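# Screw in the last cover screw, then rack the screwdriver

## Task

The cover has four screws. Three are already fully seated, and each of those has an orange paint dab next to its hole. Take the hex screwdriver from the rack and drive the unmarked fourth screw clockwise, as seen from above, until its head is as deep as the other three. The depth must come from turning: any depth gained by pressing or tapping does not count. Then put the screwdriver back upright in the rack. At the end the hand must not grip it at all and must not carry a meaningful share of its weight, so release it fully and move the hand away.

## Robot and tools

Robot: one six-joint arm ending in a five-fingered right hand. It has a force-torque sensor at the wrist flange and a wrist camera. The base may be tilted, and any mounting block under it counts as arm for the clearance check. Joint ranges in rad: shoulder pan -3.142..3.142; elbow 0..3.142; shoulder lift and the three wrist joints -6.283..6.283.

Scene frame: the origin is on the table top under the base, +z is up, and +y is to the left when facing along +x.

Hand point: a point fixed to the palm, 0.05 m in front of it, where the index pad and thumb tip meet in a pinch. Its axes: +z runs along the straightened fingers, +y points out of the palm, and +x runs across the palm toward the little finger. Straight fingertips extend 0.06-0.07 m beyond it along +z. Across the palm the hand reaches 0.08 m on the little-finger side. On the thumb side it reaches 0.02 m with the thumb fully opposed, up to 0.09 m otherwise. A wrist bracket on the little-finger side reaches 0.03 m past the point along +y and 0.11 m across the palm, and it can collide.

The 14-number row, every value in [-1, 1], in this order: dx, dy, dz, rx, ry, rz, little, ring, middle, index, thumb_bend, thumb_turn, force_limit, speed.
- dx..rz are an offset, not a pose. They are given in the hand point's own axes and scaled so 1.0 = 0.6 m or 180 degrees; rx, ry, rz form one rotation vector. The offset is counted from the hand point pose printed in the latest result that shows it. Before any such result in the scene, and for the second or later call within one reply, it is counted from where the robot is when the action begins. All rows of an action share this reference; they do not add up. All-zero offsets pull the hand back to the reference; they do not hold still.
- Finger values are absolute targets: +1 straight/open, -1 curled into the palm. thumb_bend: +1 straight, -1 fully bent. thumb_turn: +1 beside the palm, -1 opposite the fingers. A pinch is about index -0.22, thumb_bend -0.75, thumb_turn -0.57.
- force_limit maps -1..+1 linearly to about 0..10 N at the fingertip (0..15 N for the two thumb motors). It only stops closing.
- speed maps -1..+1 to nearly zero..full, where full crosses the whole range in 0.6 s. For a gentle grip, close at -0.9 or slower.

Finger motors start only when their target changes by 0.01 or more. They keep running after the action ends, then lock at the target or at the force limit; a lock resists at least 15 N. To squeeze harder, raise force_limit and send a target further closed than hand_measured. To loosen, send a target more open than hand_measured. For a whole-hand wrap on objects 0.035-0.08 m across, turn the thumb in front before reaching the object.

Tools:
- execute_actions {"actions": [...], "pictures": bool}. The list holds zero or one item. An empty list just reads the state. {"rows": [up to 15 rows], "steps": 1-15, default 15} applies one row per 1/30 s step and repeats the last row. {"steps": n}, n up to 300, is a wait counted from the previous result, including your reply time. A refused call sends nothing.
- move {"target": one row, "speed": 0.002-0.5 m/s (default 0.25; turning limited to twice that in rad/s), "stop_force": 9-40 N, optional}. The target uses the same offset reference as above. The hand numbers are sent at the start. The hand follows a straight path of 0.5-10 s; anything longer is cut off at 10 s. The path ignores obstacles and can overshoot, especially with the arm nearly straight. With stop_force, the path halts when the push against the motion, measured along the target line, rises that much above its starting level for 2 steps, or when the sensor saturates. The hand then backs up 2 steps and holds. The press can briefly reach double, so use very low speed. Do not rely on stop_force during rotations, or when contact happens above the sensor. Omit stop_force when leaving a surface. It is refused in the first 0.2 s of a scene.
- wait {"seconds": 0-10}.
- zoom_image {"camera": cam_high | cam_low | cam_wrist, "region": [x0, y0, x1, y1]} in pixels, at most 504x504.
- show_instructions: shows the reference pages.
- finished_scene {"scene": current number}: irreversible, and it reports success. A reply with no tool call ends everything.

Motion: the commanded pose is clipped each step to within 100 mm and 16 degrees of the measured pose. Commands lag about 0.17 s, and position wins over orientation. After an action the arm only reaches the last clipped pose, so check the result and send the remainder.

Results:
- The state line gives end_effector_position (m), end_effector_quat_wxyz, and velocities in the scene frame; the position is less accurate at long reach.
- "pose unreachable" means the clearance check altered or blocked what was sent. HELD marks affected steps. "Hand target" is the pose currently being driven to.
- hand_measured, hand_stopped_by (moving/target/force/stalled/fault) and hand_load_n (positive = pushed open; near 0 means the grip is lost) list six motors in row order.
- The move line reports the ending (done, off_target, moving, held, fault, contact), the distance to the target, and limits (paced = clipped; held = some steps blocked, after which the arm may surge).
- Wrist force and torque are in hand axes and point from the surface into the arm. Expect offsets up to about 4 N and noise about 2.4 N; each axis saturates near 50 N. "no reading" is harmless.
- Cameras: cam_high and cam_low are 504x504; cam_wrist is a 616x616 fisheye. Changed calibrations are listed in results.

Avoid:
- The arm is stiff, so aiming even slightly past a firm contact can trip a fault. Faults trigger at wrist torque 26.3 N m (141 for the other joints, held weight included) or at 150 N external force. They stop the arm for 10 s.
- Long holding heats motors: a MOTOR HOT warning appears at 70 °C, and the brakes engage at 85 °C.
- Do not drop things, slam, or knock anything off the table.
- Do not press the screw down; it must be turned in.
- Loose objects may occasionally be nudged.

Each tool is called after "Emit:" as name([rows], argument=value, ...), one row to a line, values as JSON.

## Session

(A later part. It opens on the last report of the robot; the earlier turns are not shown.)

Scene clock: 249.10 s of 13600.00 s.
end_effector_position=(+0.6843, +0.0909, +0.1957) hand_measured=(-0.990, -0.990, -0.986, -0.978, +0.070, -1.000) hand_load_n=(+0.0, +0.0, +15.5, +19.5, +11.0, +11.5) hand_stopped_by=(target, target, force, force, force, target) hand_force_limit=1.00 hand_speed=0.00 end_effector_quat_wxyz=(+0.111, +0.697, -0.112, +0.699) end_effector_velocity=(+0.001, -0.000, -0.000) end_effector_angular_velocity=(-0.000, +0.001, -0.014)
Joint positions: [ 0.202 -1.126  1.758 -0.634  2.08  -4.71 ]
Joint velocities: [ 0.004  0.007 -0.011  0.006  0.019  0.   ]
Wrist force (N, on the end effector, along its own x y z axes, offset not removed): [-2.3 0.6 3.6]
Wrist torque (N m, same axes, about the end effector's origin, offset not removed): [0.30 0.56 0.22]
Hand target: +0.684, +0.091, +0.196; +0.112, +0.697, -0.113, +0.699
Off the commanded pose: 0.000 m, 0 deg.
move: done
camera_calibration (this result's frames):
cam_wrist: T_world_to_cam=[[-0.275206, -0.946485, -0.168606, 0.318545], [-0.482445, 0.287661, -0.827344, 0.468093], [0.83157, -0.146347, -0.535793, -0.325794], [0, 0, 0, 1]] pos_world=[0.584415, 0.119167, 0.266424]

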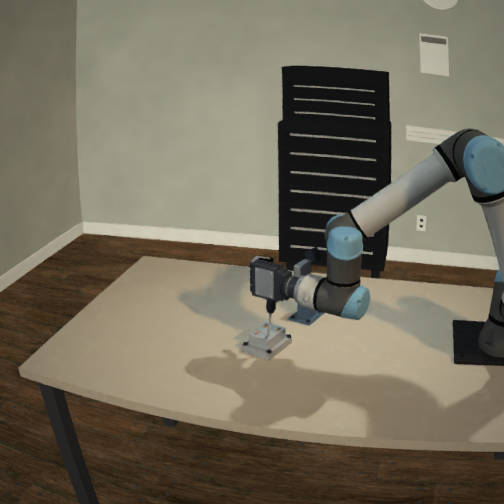

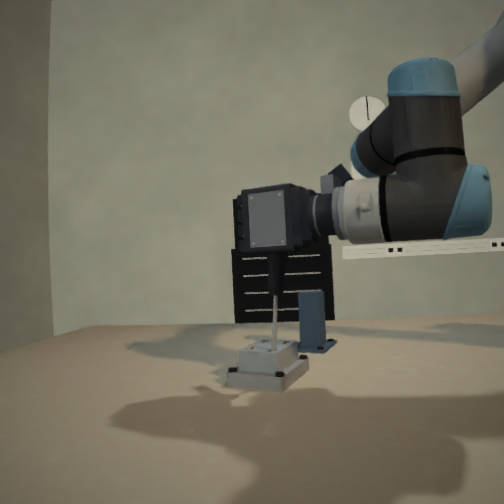

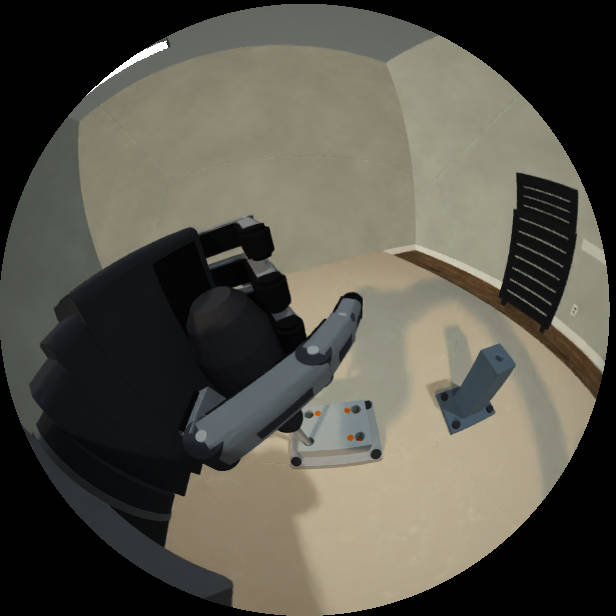

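Emit:
execute_actions([
  {"rows":[[0,0,0,0,0,0,0.2,0.2,0.2,0.2,0.6,-1,1,0.7]],"steps":13},
], pictures=false)

Emit:
move(target=[0,-0.0810,0.0172,0.3333,0,0,0.2,0.2,0.2,0.2,0.6,-1,1,0.5], speed=0.4)

Emit:
execute_actions([
  {"rows":[[0,0,0,0,0,0,-0.99,-0.99,-0.99,-0.99,0.6,-1,1,0.6]],"steps":15},
], pictures=false)

Emit:
execute_actions([
  {"rows":[[0,0,0,0,0,0,-0.99,-0.99,-0.99,-0.99,-0.96,-1,1,0.1]],"steps":15},
], pictures=false)

Emit:
move(target=[-0.0002,0.0235,-0.0358,-0.1667,0,0,-0.99,-0.99,-0.99,-0.99,-0.96,-1,1,0], speed=0.4)

Emit:
move(target=[-0.0002,0.0235,-0.0358,-0.1667,0,0,-0.99,-0.99,-0.99,-0.99,-0.96,-1,1,0], speed=0.4)

Emit:
execute_actions([
  {"rows":[[0,0,0,0,0,0,0.2,0.2,0.2,0.2,0.6,-1,1,0.7]],"steps":13},
], pictures=false)

Emit:
move(target=[0,-0.0810,0.0172,0.3333,0,0,0.2,0.2,0.2,0.2,0.6,-1,1,0.5], speed=0.4)

Emit:
execute_actions([
  {"rows":[[0,0,0,0,0,0,-0.99,-0.99,-0.99,-0.99,0.6,-1,1,0.6]],"steps":15},
], pictures=false)

Emit:
execute_actions([
  {"rows":[[0,0,0,0,0,0,-0.99,-0.99,-0.99,-0.99,-0.96,-1,1,0.1]],"steps":15},
], pictures=false)

Emit:
move(target=[-0.0002,0.0235,-0.0358,-0.1667,0,0,-0.99,-0.99,-0.99,-0.99,-0.96,-1,1,0], speed=0.4)

Emit:
move(target=[-0.0002,0.0235,-0.0358,-0.1667,0,0,-0.99,-0.99,-0.99,-0.99,-0.96,-1,1,0], speed=0.4)

Emit:
zoom_image(camera="cam_low", region=[250,260,300,360])

Scene clock: 252.27 s of 13600.00 s.
end_effector_position=(+0.6844, +0.0910, +0.1957) hand_measured=(-0.056, -0.056, -0.052, -0.046, +0.600, -1.000) hand_load_n=(+0.0, +0.5, +0.5, +0.5, +0.0, +0.0) hand_stopped_by=(moving, moving, moving, moving, moving, target) hand_force_limit=1.00 hand_speed=0.70 end_effector_quat_wxyz=(+0.111, +0.697, -0.113, +0.699) end_effector_velocity=(-0.000, -0.001, -0.000) end_effector_angular_velocity=(-0.002, +0.001, -0.000)
Joint positions: [ 0.202 -1.126  1.758 -0.634  2.08  -4.709]
Joint velocities: [-0.001 -0.     0.001 -0.001 -0.001 -0.002]
Wrist force (N, on the end effector, along its own x y z axes, offset not removed): [-0.2 1.8 1.6]
Wrist torque (N m, same axes, about the end effector's origin, offset not removed): [0.31 -0.04 0.01]
Hand target: +0.684, +0.091, +0.196; +0.111, +0.697, -0.112, +0.699
Off the commanded pose: 0.000 m, 0 deg.
Steps of this call (steps 1 to 82: nothing new was sent; steps 83 to 95: all 13 steps of this action). Readings (end_effector_position | what the end effector reports):
83: (+0.6844, +0.0908, +0.1957) | hand_measured=(-0.990, -0.990, -0.986, -0.978, +0.070, -1.000) hand_load_n=(+0.0, +0.0, +15.5, +19.5, +11.0, +11.5) hand_stopped_by=(moving, moving, moving, moving, moving, target) hand_force_limit=1.00 hand_speed=0.70
84: (+0.6844, +0.0908, +0.1957) | hand_measured=(-0.990, -0.990, -0.986, -0.978, +0.070, -1.000) hand_load_n=(+0.0, +0.0, +15.5, +19.5, +11.0, +11.5) hand_stopped_by=(moving, moving, moving, moving, moving, target) hand_force_limit=1.00 hand_speed=0.70
86: (+0.6845, +0.0910, +0.1957) | hand_measured=(-0.906, -0.906, -0.906, -0.896, +0.116, -1.000) hand_load_n=(+0.0, +0.0, -8.0, +0.0, +4.0, +3.0) hand_stopped_by=(moving, moving, moving, moving, moving, target) hand_force_limit=1.00 hand_speed=0.70
90: (+0.6844, +0.0911, +0.1957) | hand_measured=(-0.528, -0.528, -0.524, -0.518, +0.354, -1.000) hand_load_n=(+0.0, +0.5, +0.5, +0.5, +0.0, +0.0) hand_stopped_by=(moving, moving, moving, moving, moving, target) hand_force_limit=1.00 hand_speed=0.70
95: the state above

Scene clock: 254.60 s of 13600.00 s.
end_effector_position=(+0.7089, +0.1336, +0.1957) hand_measured=(+0.200, +0.200, +0.200, +0.200, +0.600, -1.000) hand_load_n=(+0.0, +0.0, +0.0, +0.0, +0.0, +0.0) hand_stopped_by=(target, target, target, target, target, target) hand_force_limit=1.00 hand_speed=0.50 end_effector_quat_wxyz=(-0.252, +0.660, +0.251, +0.662) end_effector_velocity=(+0.000, +0.002, -0.000) end_effector_angular_velocity=(+0.001, +0.003, +0.019)
Joint positions: [-0.245 -1.197  1.868 -0.678  0.588 -4.706]
Joint velocities: [-0.004  0.006 -0.009  0.006 -0.023 -0.   ]
Wrist force (N, on the end effector, along its own x y z axes, offset not removed): [0.0 1.4 0.9]
Wrist torque (N m, same axes, about the end effector's origin, offset not removed): [0.26 -0.06 0.08]
Hand target: +0.709, +0.134, +0.196; -0.252, +0.660, +0.252, +0.661
Off the commanded pose: 0.000 m, 0 deg.
move: done
camera_calibration (this result's frames):
cam_wrist: T_world_to_cam=[[0.680833, -0.71338, -0.165997, -0.343654], [-0.489318, -0.274367, -0.827823, 0.547763], [0.545008, 0.644835, -0.535868, -0.242515], [0, 0, 0, 1]] pos_world=[0.634174, 0.061514, 0.266449]

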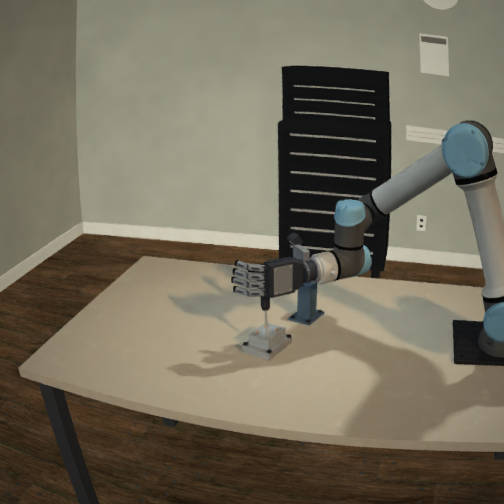

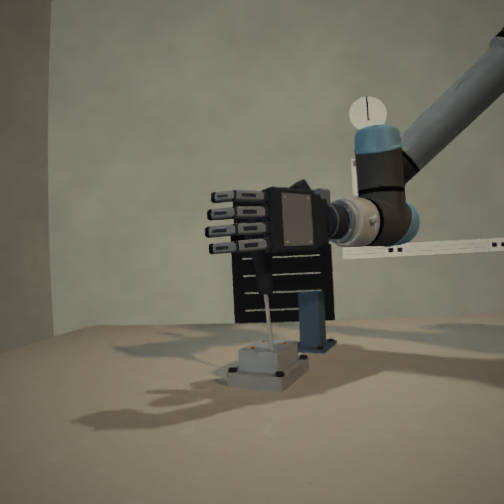

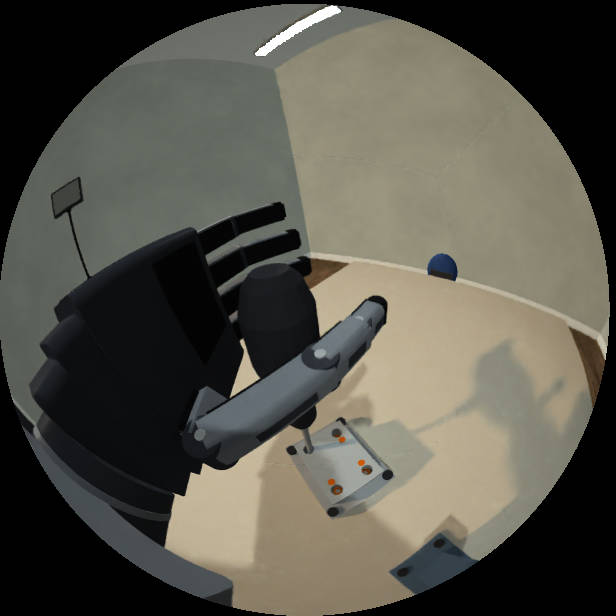

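Scene clock: 255.10 s of 13600.00 s.
end_effector_position=(+0.7090, +0.1335, +0.1958) hand_measured=(-0.858, -0.858, -0.858, -0.858, +0.600, -1.000) hand_load_n=(+0.0, +0.0, +0.0, +0.0, +0.0, +0.0) hand_stopped_by=(moving, moving, moving, moving, target, target) hand_force_limit=1.00 hand_speed=0.60 end_effector_quat_wxyz=(-0.252, +0.660, +0.251, +0.662) end_effector_velocity=(-0.000, -0.001, -0.001) end_effector_angular_velocity=(+0.001, +0.002, -0.004)
Joint positions: [-0.245 -1.197  1.868 -0.678  0.588 -4.706]
Joint velocities: [-0.    -0.001  0.002  0.002  0.004  0.   ]
Wrist force (N, on the end effector, along its own x y z axes, offset not removed): [0.8 3.3 2.1]
Wrist torque (N m, same axes, about the end effector's origin, offset not removed): [0.45 -0.10 0.12]
Hand target: +0.709, +0.134, +0.196; -0.252, +0.660, +0.251, +0.662
Off the commanded pose: 0.000 m, 0 deg.
Steps of this call (steps 1 to 15: all 15 steps of this action). Readings (end_effector_position | what the end effector reports):
1: (+0.7090, +0.1337, +0.1957) | hand_measured=(+0.200, +0.200, +0.200, +0.200, +0.600, -1.000) hand_load_n=(+0.0, +0.0, +0.0, +0.0, +0.0, +0.0) hand_stopped_by=(moving, moving, moving, moving, target, target) hand_force_limit=1.00 hand_speed=0.60
2: (+0.7090, +0.1337, +0.1957) | hand_measured=(+0.200, +0.200, +0.200, +0.200, +0.600, -1.000) hand_load_n=(+0.0, +0.0, +0.0, +0.0, +0.0, +0.0) hand_stopped_by=(moving, moving, moving, moving, target, target) hand_force_limit=1.00 hand_speed=0.60
4: (+0.7090, +0.1337, +0.1957) | hand_measured=(+0.120, +0.120, +0.120, +0.120, +0.600, -1.000) hand_load_n=(+0.0, -0.5, -0.5, -0.5, +0.0, +0.0) hand_stopped_by=(moving, moving, moving, moving, target, target) hand_force_limit=1.00 hand_speed=0.60
8: (+0.7090, +0.1336, +0.1957) | hand_measured=(-0.236, -0.236, -0.236, -0.236, +0.600, -1.000) hand_load_n=(+0.0, -0.5, -0.5, -0.5, +0.0, +0.0) hand_stopped_by=(moving, moving, moving, moving, target, target) hand_force_limit=1.00 hand_speed=0.60
15: the state above

Scene clock: 255.60 s of 13600.00 s.
end_effector_position=(+0.7090, +0.1335, +0.1958) hand_measured=(-0.990, -0.990, -0.986, -0.982, +0.156, -1.000) hand_load_n=(+0.0, +0.0, +12.5, +13.5, +14.0, +3.0) hand_stopped_by=(target, target, force, force, moving, target) hand_force_limit=1.00 hand_speed=0.10 end_effector_quat_wxyz=(-0.252, +0.660, +0.251, +0.662) end_effector_velocity=(-0.000, +0.000, -0.000) end_effector_angular_velocity=(+0.000, +0.000, +0.001)
Joint positions: [-0.245 -1.197  1.868 -0.678  0.588 -4.706]
Joint velocities: [ 0.001  0.    -0.     0.    -0.     0.   ]
Wrist force (N, on the end effector, along its own x y z axes, offset not removed): [2.0 4.0 -1.1]
Wrist torque (N m, same axes, about the end effector's origin, offset not removed): [0.65 -0.13 -0.01]
Hand target: +0.709, +0.134, +0.196; -0.252, +0.660, +0.251, +0.662
Off the commanded pose: 0.000 m, 0 deg.
Steps of this call (steps 1 to 15: all 15 steps of this action). Readings (end_effector_position | what the end effector reports):
1: (+0.7090, +0.1335, +0.1958) | hand_measured=(-0.946, -0.946, -0.946, -0.946, +0.600, -1.000) hand_load_n=(+0.0, +0.0, +0.0, +2.5, +0.0, +0.0) hand_stopped_by=(moving, moving, moving, moving, moving, target) hand_force_limit=1.00 hand_speed=0.10
2: (+0.7090, +0.1335, +0.1958) | hand_measured=(-0.986, -0.986, -0.984, -0.984, +0.600, -1.000) hand_load_n=(+0.0, +0.0, +9.5, +11.5, +1.0, +0.5) hand_stopped_by=(moving, moving, moving, force, moving, target) hand_force_limit=1.00 hand_speed=0.10
4: (+0.7090, +0.1335, +0.1958) | hand_measured=(-0.990, -0.990, -0.986, -0.982, +0.568, -1.000) hand_load_n=(+0.0, +0.0, +10.0, +10.0, +2.5, +0.5) hand_stopped_by=(moving, moving, force, force, moving, target) hand_force_limit=1.00 hand_speed=0.10
8: (+0.7090, +0.1335, +0.1958) | hand_measured=(-0.990, -0.990, -0.986, -0.982, +0.418, -1.000) hand_load_n=(+0.0, +0.0, +10.0, +10.5, +7.0, +2.0) hand_stopped_by=(target, target, force, force, moving, target) hand_force_limit=1.00 hand_speed=0.10
15: the state above

Scene clock: 257.23 s of 13600.00 s.
end_effector_position=(+0.7024, +0.1089, +0.1957) hand_measured=(-0.990, -0.990, -0.986, -0.980, +0.090, -1.000) hand_load_n=(+0.0, +0.0, +15.0, +19.5, +11.5, +7.0) hand_stopped_by=(target, target, force, force, force, target) hand_force_limit=1.00 hand_speed=0.00 end_effector_quat_wxyz=(-0.073, +0.702, +0.072, +0.704) end_effector_velocity=(+0.001, -0.001, -0.000) end_effector_angular_velocity=(-0.001, +0.001, -0.016)
Joint positions: [-0.028 -1.241  1.933 -0.696  1.327 -4.709]
Joint velocities: [ 0.007  0.003 -0.004  0.002  0.023 -0.001]
Wrist force (N, on the end effector, along its own x y z axes, offset not removed): [4.8 1.6 0.4]
Wrist torque (N m, same axes, about the end effector's origin, offset not removed): [0.38 -0.04 0.25]
Hand target: +0.703, +0.109, +0.196; -0.072, +0.703, +0.071, +0.704
Off the commanded pose: 0.000 m, 0 deg.
move: done
camera_calibration (this result's frames):
cam_wrist: T_world_to_cam=[[0.2347, -0.95754, -0.167433, -0.0166565], [-0.560911, 0.00727113, -0.827844, 0.557395], [0.793911, 0.288209, -0.535388, -0.359115], [0, 0, 0, 1]] pos_world=[0.601664, 0.0834983, 0.266381]

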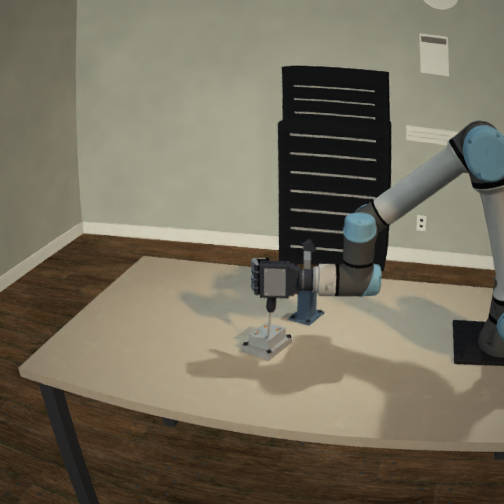

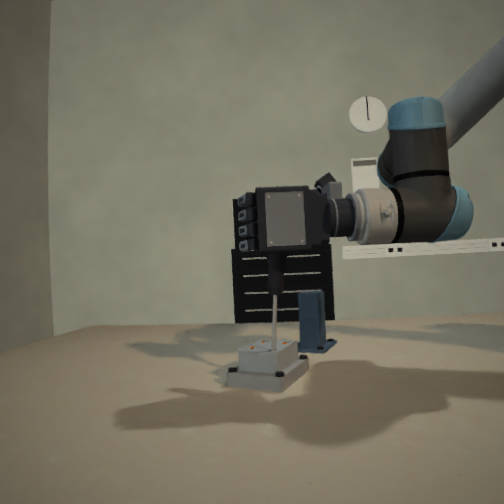

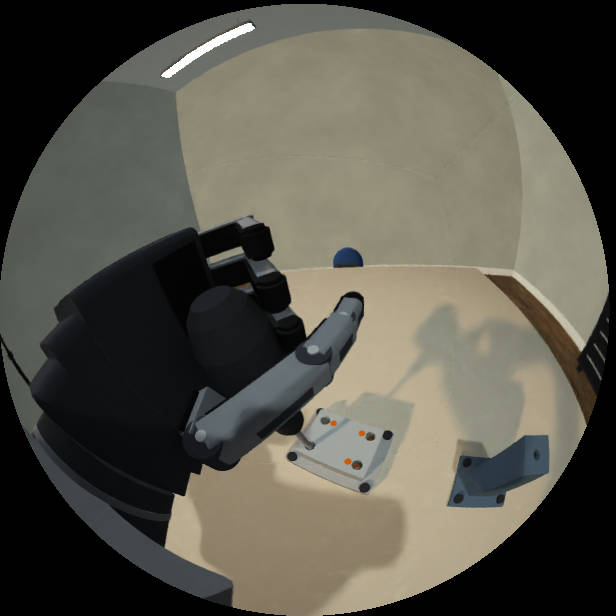

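Scene clock: 258.60 s of 13600.00 s.
end_effector_position=(+0.6844, +0.0908, +0.1955) hand_measured=(-0.990, -0.990, -0.986, -0.978, +0.090, -1.000) hand_load_n=(+0.0, +0.0, +15.0, +20.0, +10.5, +11.0) hand_stopped_by=(target, target, force, force, force, target) hand_force_limit=1.00 hand_speed=0.00 end_effector_quat_wxyz=(+0.110, +0.697, -0.112, +0.699) end_effector_velocity=(+0.000, -0.001, +0.000) end_effector_angular_velocity=(-0.000, +0.002, -0.015)
Joint positions: [ 0.201 -1.127  1.759 -0.635  2.077 -4.71 ]
Joint velocities: [ 0.004  0.006 -0.011  0.007  0.02  -0.   ]
Wrist force (N, on the end effector, along its own x y z axes, offset not removed): [-3.1 0.8 2.9]
Wrist torque (N m, same axes, about the end effector's origin, offset not removed): [0.29 0.61 0.26]
Hand target: +0.684, +0.091, +0.195; +0.111, +0.697, -0.113, +0.699
Off the commanded pose: 0.000 m, 0 deg.
move: done
camera_calibration (this result's frames):
cam_wrist: T_world_to_cam=[[-0.273656, -0.946919, -0.168691, 0.317418], [-0.482781, 0.286922, -0.827404, 0.468258], [0.831886, -0.144983, -0.535673, -0.326287], [0, 0, 0, 1]] pos_world=[0.584363, 0.11891, 0.266201]

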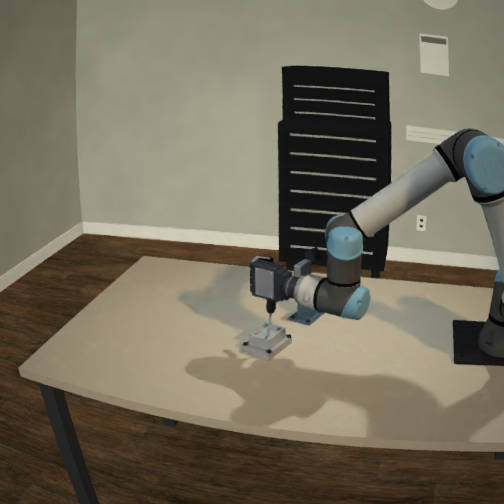

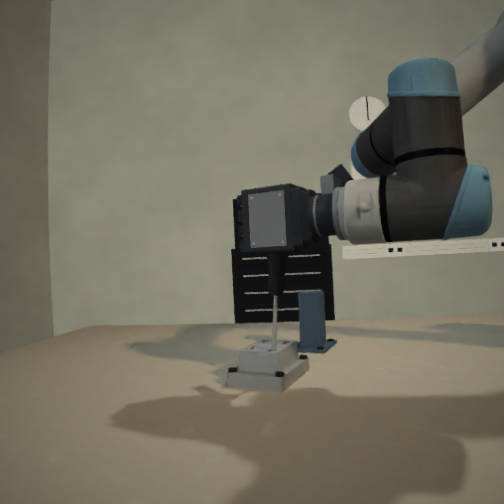

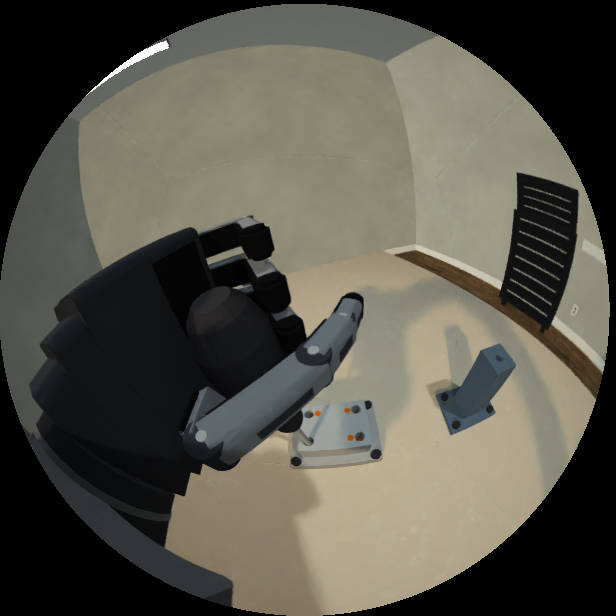

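Scene clock: 259.03 s of 13600.00 s.
end_effector_position=(+0.6844, +0.0909, +0.1955) hand_measured=(-0.056, -0.056, -0.052, -0.046, +0.600, -1.000) hand_load_n=(+0.0, +0.5, +0.5, +0.5, +0.0, +0.0) hand_stopped_by=(moving, moving, moving, moving, moving, target) hand_force_limit=1.00 hand_speed=0.70 end_effector_quat_wxyz=(+0.110, +0.697, -0.112, +0.699) end_effector_velocity=(-0.000, -0.000, -0.000) end_effector_angular_velocity=(-0.000, +0.000, -0.000)
Joint positions: [ 0.201 -1.127  1.759 -0.635  2.077 -4.71 ]
Joint velocities: [-0.    -0.     0.002 -0.001  0.    -0.   ]
Wrist force (N, on the end effector, along its own x y z axes, offset not removed): [-0.4 2.2 0.2]
Wrist torque (N m, same axes, about the end effector's origin, offset not removed): [0.42 0.14 0.08]
Hand target: +0.684, +0.091, +0.195; +0.110, +0.697, -0.112, +0.699
Off the commanded pose: 0.000 m, 0 deg.
Steps of this call (steps 1 to 13: all 13 steps of this action). Readings (end_effector_position | what the end effector reports):
1: (+0.6844, +0.0908, +0.1955) | hand_measured=(-0.990, -0.990, -0.986, -0.978, +0.090, -1.000) hand_load_n=(+0.0, +0.0, +15.0, +20.0, +10.5, +11.0) hand_stopped_by=(moving, moving, moving, moving, moving, target) hand_force_limit=1.00 hand_speed=0.70
2: (+0.6844, +0.0908, +0.1955) | hand_measured=(-0.990, -0.990, -0.986, -0.978, +0.090, -1.000) hand_load_n=(+0.0, +0.0, +15.0, +19.5, +10.5, +11.0) hand_stopped_by=(moving, moving, moving, moving, moving, target) hand_force_limit=1.00 hand_speed=0.70
4: (+0.6844, +0.0908, +0.1955) | hand_measured=(-0.906, -0.906, -0.904, -0.896, +0.138, -1.000) hand_load_n=(+0.0, +0.0, -6.0, +0.0, +3.0, +2.0) hand_stopped_by=(moving, moving, moving, moving, moving, target) hand_force_limit=1.00 hand_speed=0.70
8: (+0.6844, +0.0909, +0.1955) | hand_measured=(-0.528, -0.528, -0.524, -0.518, +0.374, -1.000) hand_load_n=(+0.0, +0.5, +0.5, +0.5, +0.0, +0.0) hand_stopped_by=(moving, moving, moving, moving, moving, target) hand_force_limit=1.00 hand_speed=0.70
13: the state above

Scene clock: 261.37 s of 13600.00 s.
end_effector_position=(+0.7089, +0.1337, +0.1955) hand_measured=(+0.200, +0.200, +0.200, +0.200, +0.600, -1.000) hand_load_n=(+0.0, +0.0, +0.0, +0.0, +0.0, +0.0) hand_stopped_by=(target, target, target, target, target, target) hand_force_limit=1.00 hand_speed=0.50 end_effector_quat_wxyz=(-0.252, +0.660, +0.252, +0.661) end_effector_velocity=(+0.001, -0.000, -0.000) end_effector_angular_velocity=(+0.000, +0.002, +0.014)
Joint positions: [-0.246 -1.196  1.868 -0.679  0.585 -4.706]
Joint velocities: [-0.005  0.006 -0.009  0.005 -0.019  0.   ]
Wrist force (N, on the end effector, along its own x y z axes, offset not removed): [0.6 2.6 1.6]
Wrist torque (N m, same axes, about the end effector's origin, offset not removed): [0.39 -0.14 0.14]
Hand target: +0.709, +0.134, +0.196; -0.253, +0.660, +0.253, +0.661
Off the commanded pose: 0.000 m, 0 deg.
move: done
camera_calibration (this result's frames):
cam_wrist: T_world_to_cam=[[0.682101, -0.712188, -0.16591, -0.344689], [-0.488693, -0.275177, -0.827923, 0.547267], [0.543983, 0.645806, -0.535739, -0.242028], [0, 0, 0, 1]] pos_world=[0.634218, 0.0614152, 0.266244]

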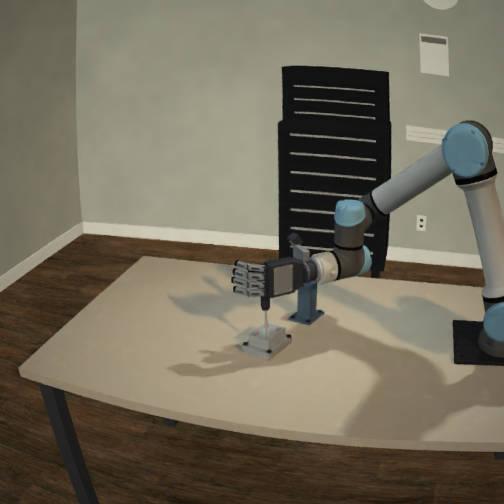

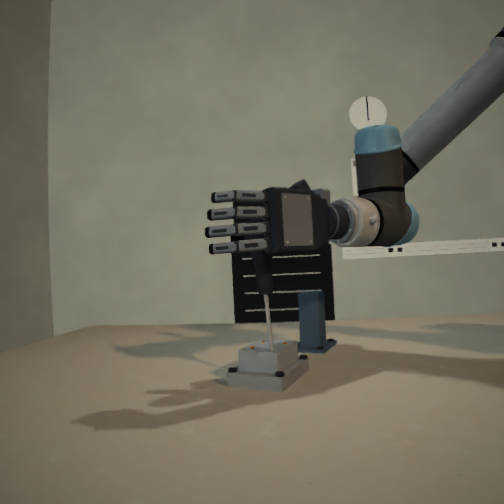

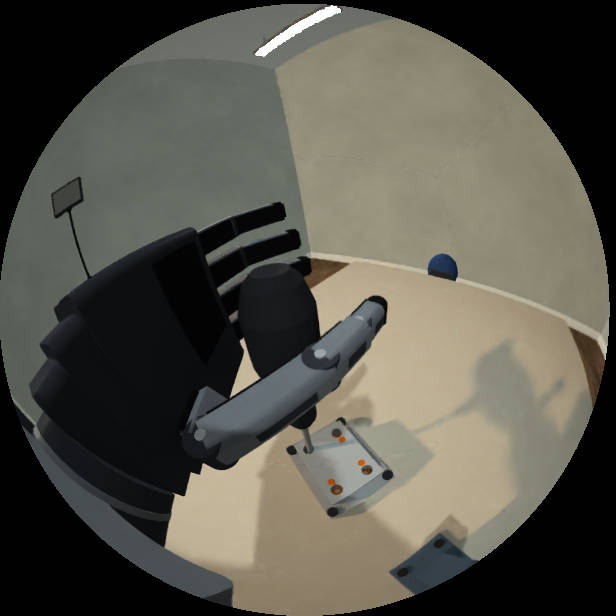

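Scene clock: 261.87 s of 13600.00 s.
end_effector_position=(+0.7090, +0.1335, +0.1956) hand_measured=(-0.858, -0.858, -0.858, -0.858, +0.600, -1.000) hand_load_n=(+0.0, +0.0, +0.0, +0.0, +0.0, +0.0) hand_stopped_by=(moving, moving, moving, moving, target, target) hand_force_limit=1.00 hand_speed=0.60 end_effector_quat_wxyz=(-0.252, +0.660, +0.252, +0.662) end_effector_velocity=(+0.000, +0.000, +0.000) end_effector_angular_velocity=(-0.000, -0.000, -0.001)
Joint positions: [-0.246 -1.196  1.868 -0.679  0.585 -4.706]
Joint velocities: [ 0.001 -0.    -0.    -0.     0.001 -0.   ]
Wrist force (N, on the end effector, along its own x y z axes, offset not removed): [1.1 2.1 0.4]
Wrist torque (N m, same axes, about the end effector's origin, offset not removed): [0.40 -0.08 0.13]
Hand target: +0.709, +0.134, +0.196; -0.252, +0.660, +0.252, +0.661
Off the commanded pose: 0.000 m, 0 deg.
Steps of this call (steps 1 to 15: all 15 steps of this action). Readings (end_effector_position | what the end effector reports):
1: (+0.7089, +0.1337, +0.1955) | hand_measured=(+0.200, +0.200, +0.200, +0.200, +0.600, -1.000) hand_load_n=(+0.0, +0.0, +0.0, +0.0, +0.0, +0.0) hand_stopped_by=(moving, moving, moving, moving, target, target) hand_force_limit=1.00 hand_speed=0.60
2: (+0.7089, +0.1337, +0.1955) | hand_measured=(+0.200, +0.200, +0.200, +0.200, +0.600, -1.000) hand_load_n=(+0.0, +0.0, +0.0, +0.0, +0.0, +0.0) hand_stopped_by=(moving, moving, moving, moving, target, target) hand_force_limit=1.00 hand_speed=0.60
4: (+0.7089, +0.1337, +0.1955) | hand_measured=(+0.120, +0.120, +0.120, +0.120, +0.600, -1.000) hand_load_n=(+0.0, -0.5, -0.5, -0.5, +0.0, +0.0) hand_stopped_by=(moving, moving, moving, moving, target, target) hand_force_limit=1.00 hand_speed=0.60
8: (+0.7089, +0.1336, +0.1955) | hand_measured=(-0.236, -0.236, -0.236, -0.236, +0.600, -1.000) hand_load_n=(+0.0, -0.5, -0.5, -0.5, +0.0, +0.0) hand_stopped_by=(moving, moving, moving, moving, target, target) hand_force_limit=1.00 hand_speed=0.60
15: the state above

Scene clock: 262.37 s of 13600.00 s.
end_effector_position=(+0.7090, +0.1335, +0.1956) hand_measured=(-0.990, -0.990, -0.986, -0.982, +0.156, -1.000) hand_load_n=(+0.0, +0.0, +12.5, +14.0, +13.5, +3.0) hand_stopped_by=(target, target, force, force, moving, target) hand_force_limit=1.00 hand_speed=0.10 end_effector_quat_wxyz=(-0.252, +0.660, +0.252, +0.662) end_effector_velocity=(-0.000, +0.000, -0.000) end_effector_angular_velocity=(+0.000, +0.000, -0.000)
Joint positions: [-0.246 -1.196  1.868 -0.679  0.585 -4.706]
Joint velocities: [ 0.     0.     0.    -0.001  0.001 -0.   ]
Wrist force (N, on the end effector, along its own x y z axes, offset not removed): [1.4 3.2 0.6]
Wrist torque (N m, same axes, about the end effector's origin, offset not removed): [0.40 0.01 -0.12]
Hand target: +0.709, +0.134, +0.196; -0.252, +0.660, +0.252, +0.662
Off the commanded pose: 0.000 m, 0 deg.
Steps of this call (steps 1 to 15: all 15 steps of this action). Readings (end_effector_position | what the end effector reports):
1: (+0.7090, +0.1335, +0.1956) | hand_measured=(-0.946, -0.946, -0.946, -0.946, +0.600, -1.000) hand_load_n=(+0.0, +0.0, +0.0, +2.5, +0.0, +0.0) hand_stopped_by=(moving, moving, moving, moving, moving, target) hand_force_limit=1.00 hand_speed=0.10
2: (+0.7090, +0.1335, +0.1956) | hand_measured=(-0.986, -0.986, -0.984, -0.982, +0.600, -1.000) hand_load_n=(+0.0, +0.0, +9.5, +11.5, +1.0, +0.5) hand_stopped_by=(moving, moving, moving, force, moving, target) hand_force_limit=1.00 hand_speed=0.10
4: (+0.7090, +0.1335, +0.1956) | hand_measured=(-0.990, -0.990, -0.986, -0.982, +0.568, -1.000) hand_load_n=(+0.0, +0.0, +10.0, +10.0, +2.5, +1.0) hand_stopped_by=(moving, moving, force, force, moving, target) hand_force_limit=1.00 hand_speed=0.10
8: (+0.7090, +0.1335, +0.1956) | hand_measured=(-0.990, -0.990, -0.986, -0.982, +0.420, -1.000) hand_load_n=(+0.0, +0.0, +9.5, +10.0, +7.5, +2.0) hand_stopped_by=(target, target, force, force, moving, target) hand_force_limit=1.00 hand_speed=0.10
15: the state above

Scene clock: 263.97 s of 13600.00 s.
end_effector_position=(+0.7024, +0.1089, +0.1955) hand_measured=(-0.990, -0.990, -0.986, -0.980, +0.126, -1.000) hand_load_n=(+0.0, +0.0, +14.5, +19.0, +10.5, +7.0) hand_stopped_by=(target, target, force, force, force, target) hand_force_limit=1.00 hand_speed=0.00 end_effector_quat_wxyz=(-0.074, +0.702, +0.073, +0.704) end_effector_velocity=(+0.001, -0.001, +0.000) end_effector_angular_velocity=(-0.000, +0.000, -0.017)
Joint positions: [-0.029 -1.241  1.933 -0.697  1.324 -4.709]
Joint velocities: [ 0.007  0.003 -0.005  0.002  0.024 -0.001]
Wrist force (N, on the end effector, along its own x y z axes, offset not removed): [7.0 1.3 0.8]
Wrist torque (N m, same axes, about the end effector's origin, offset not removed): [0.40 -0.27 0.33]
Hand target: +0.702, +0.109, +0.196; -0.073, +0.702, +0.072, +0.704
Off the commanded pose: 0.000 m, 0 deg.
move: done
camera_calibration (this result's frames):
cam_wrist: T_world_to_cam=[[0.236408, -0.95712, -0.167428, -0.0179028], [-0.560754, 0.00632843, -0.827959, 0.557247], [0.793515, 0.289622, -0.535212, -0.359112], [0, 0, 0, 1]] pos_world=[0.601671, 0.083345, 0.266178]

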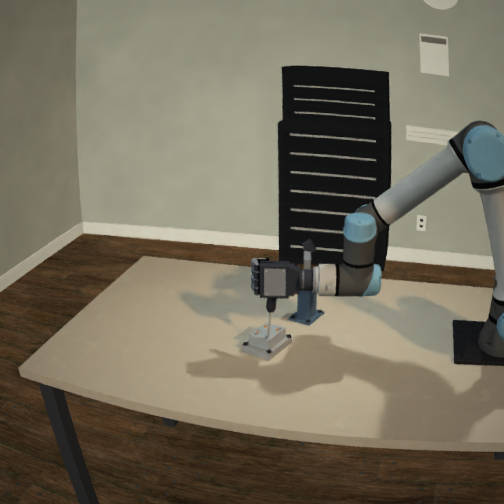

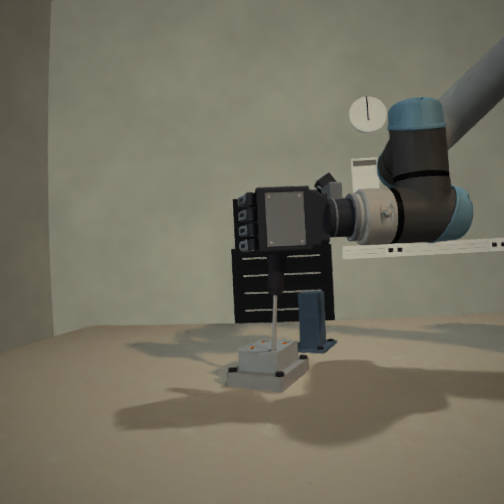

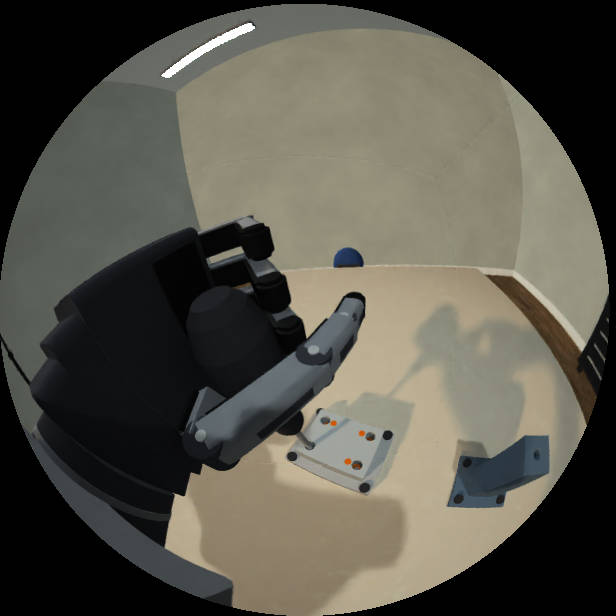

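Scene clock: 265.33 s of 13600.00 s.
end_effector_position=(+0.6844, +0.0908, +0.1953) hand_measured=(-0.990, -0.990, -0.986, -0.978, +0.126, -1.000) hand_load_n=(+0.0, +0.0, +14.5, +19.5, +9.0, +11.0) hand_stopped_by=(target, target, force, force, force, target) hand_force_limit=1.00 hand_speed=0.00 end_effector_quat_wxyz=(+0.110, +0.697, -0.111, +0.699) end_effector_velocity=(+0.000, -0.002, +0.000) end_effector_angular_velocity=(-0.000, +0.001, -0.017)
Joint positions: [ 0.2   -1.127  1.761 -0.636  2.075 -4.71 ]
Joint velocities: [ 0.003  0.006 -0.011  0.006  0.021  0.   ]
Wrist force (N, on the end effector, along its own x y z axes, offset not removed): [-2.2 0.0 4.2]
Wrist torque (N m, same axes, about the end effector's origin, offset not removed): [0.21 0.58 0.31]
Hand target: +0.684, +0.091, +0.195; +0.111, +0.697, -0.112, +0.699
Off the commanded pose: 0.000 m, 0 deg.
move: done
camera_calibration (this result's frames):
cam_wrist: T_world_to_cam=[[-0.271965, -0.947387, -0.168802, 0.316292], [-0.483107, 0.286124, -0.82749, 0.468425], [0.832251, -0.143499, -0.535505, -0.326811], [0, 0, 0, 1]] pos_world=[0.584309, 0.118726, 0.265999]

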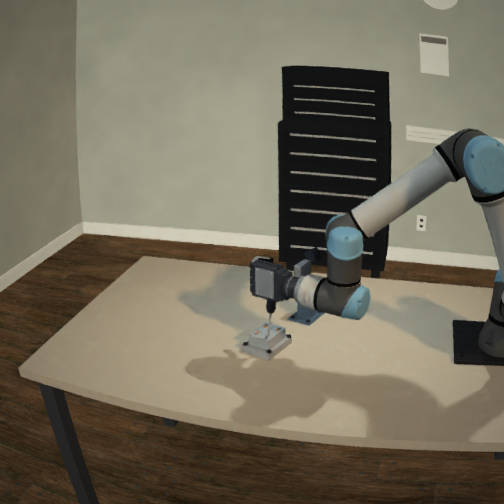

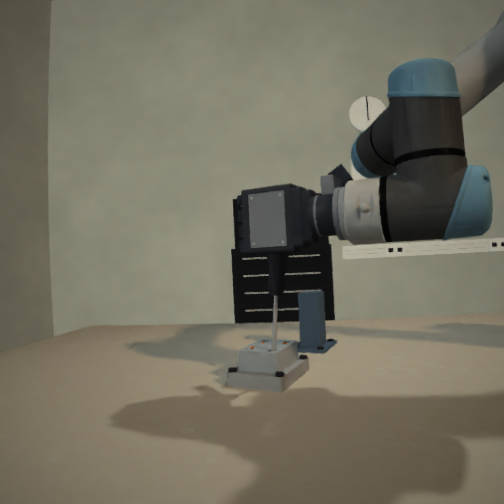

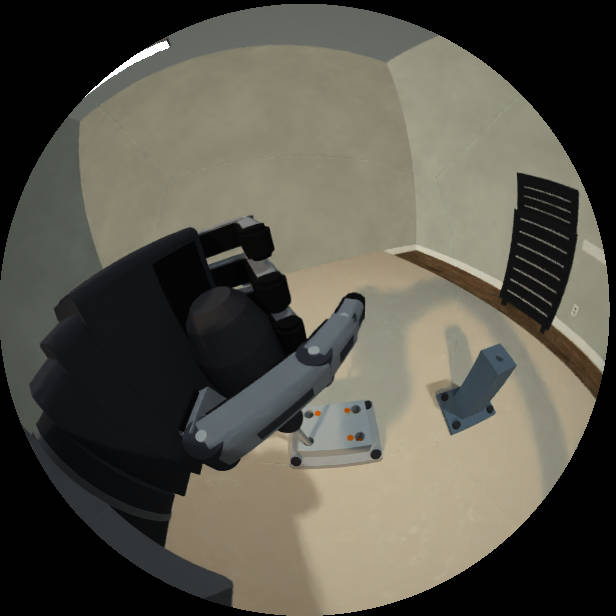

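Region (250, 260, 300, 360) of cam_low's 504x504 image, scaled by 5.040, with more detail than that image has.

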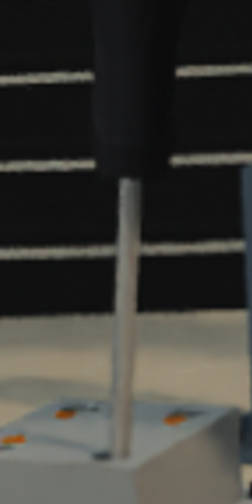

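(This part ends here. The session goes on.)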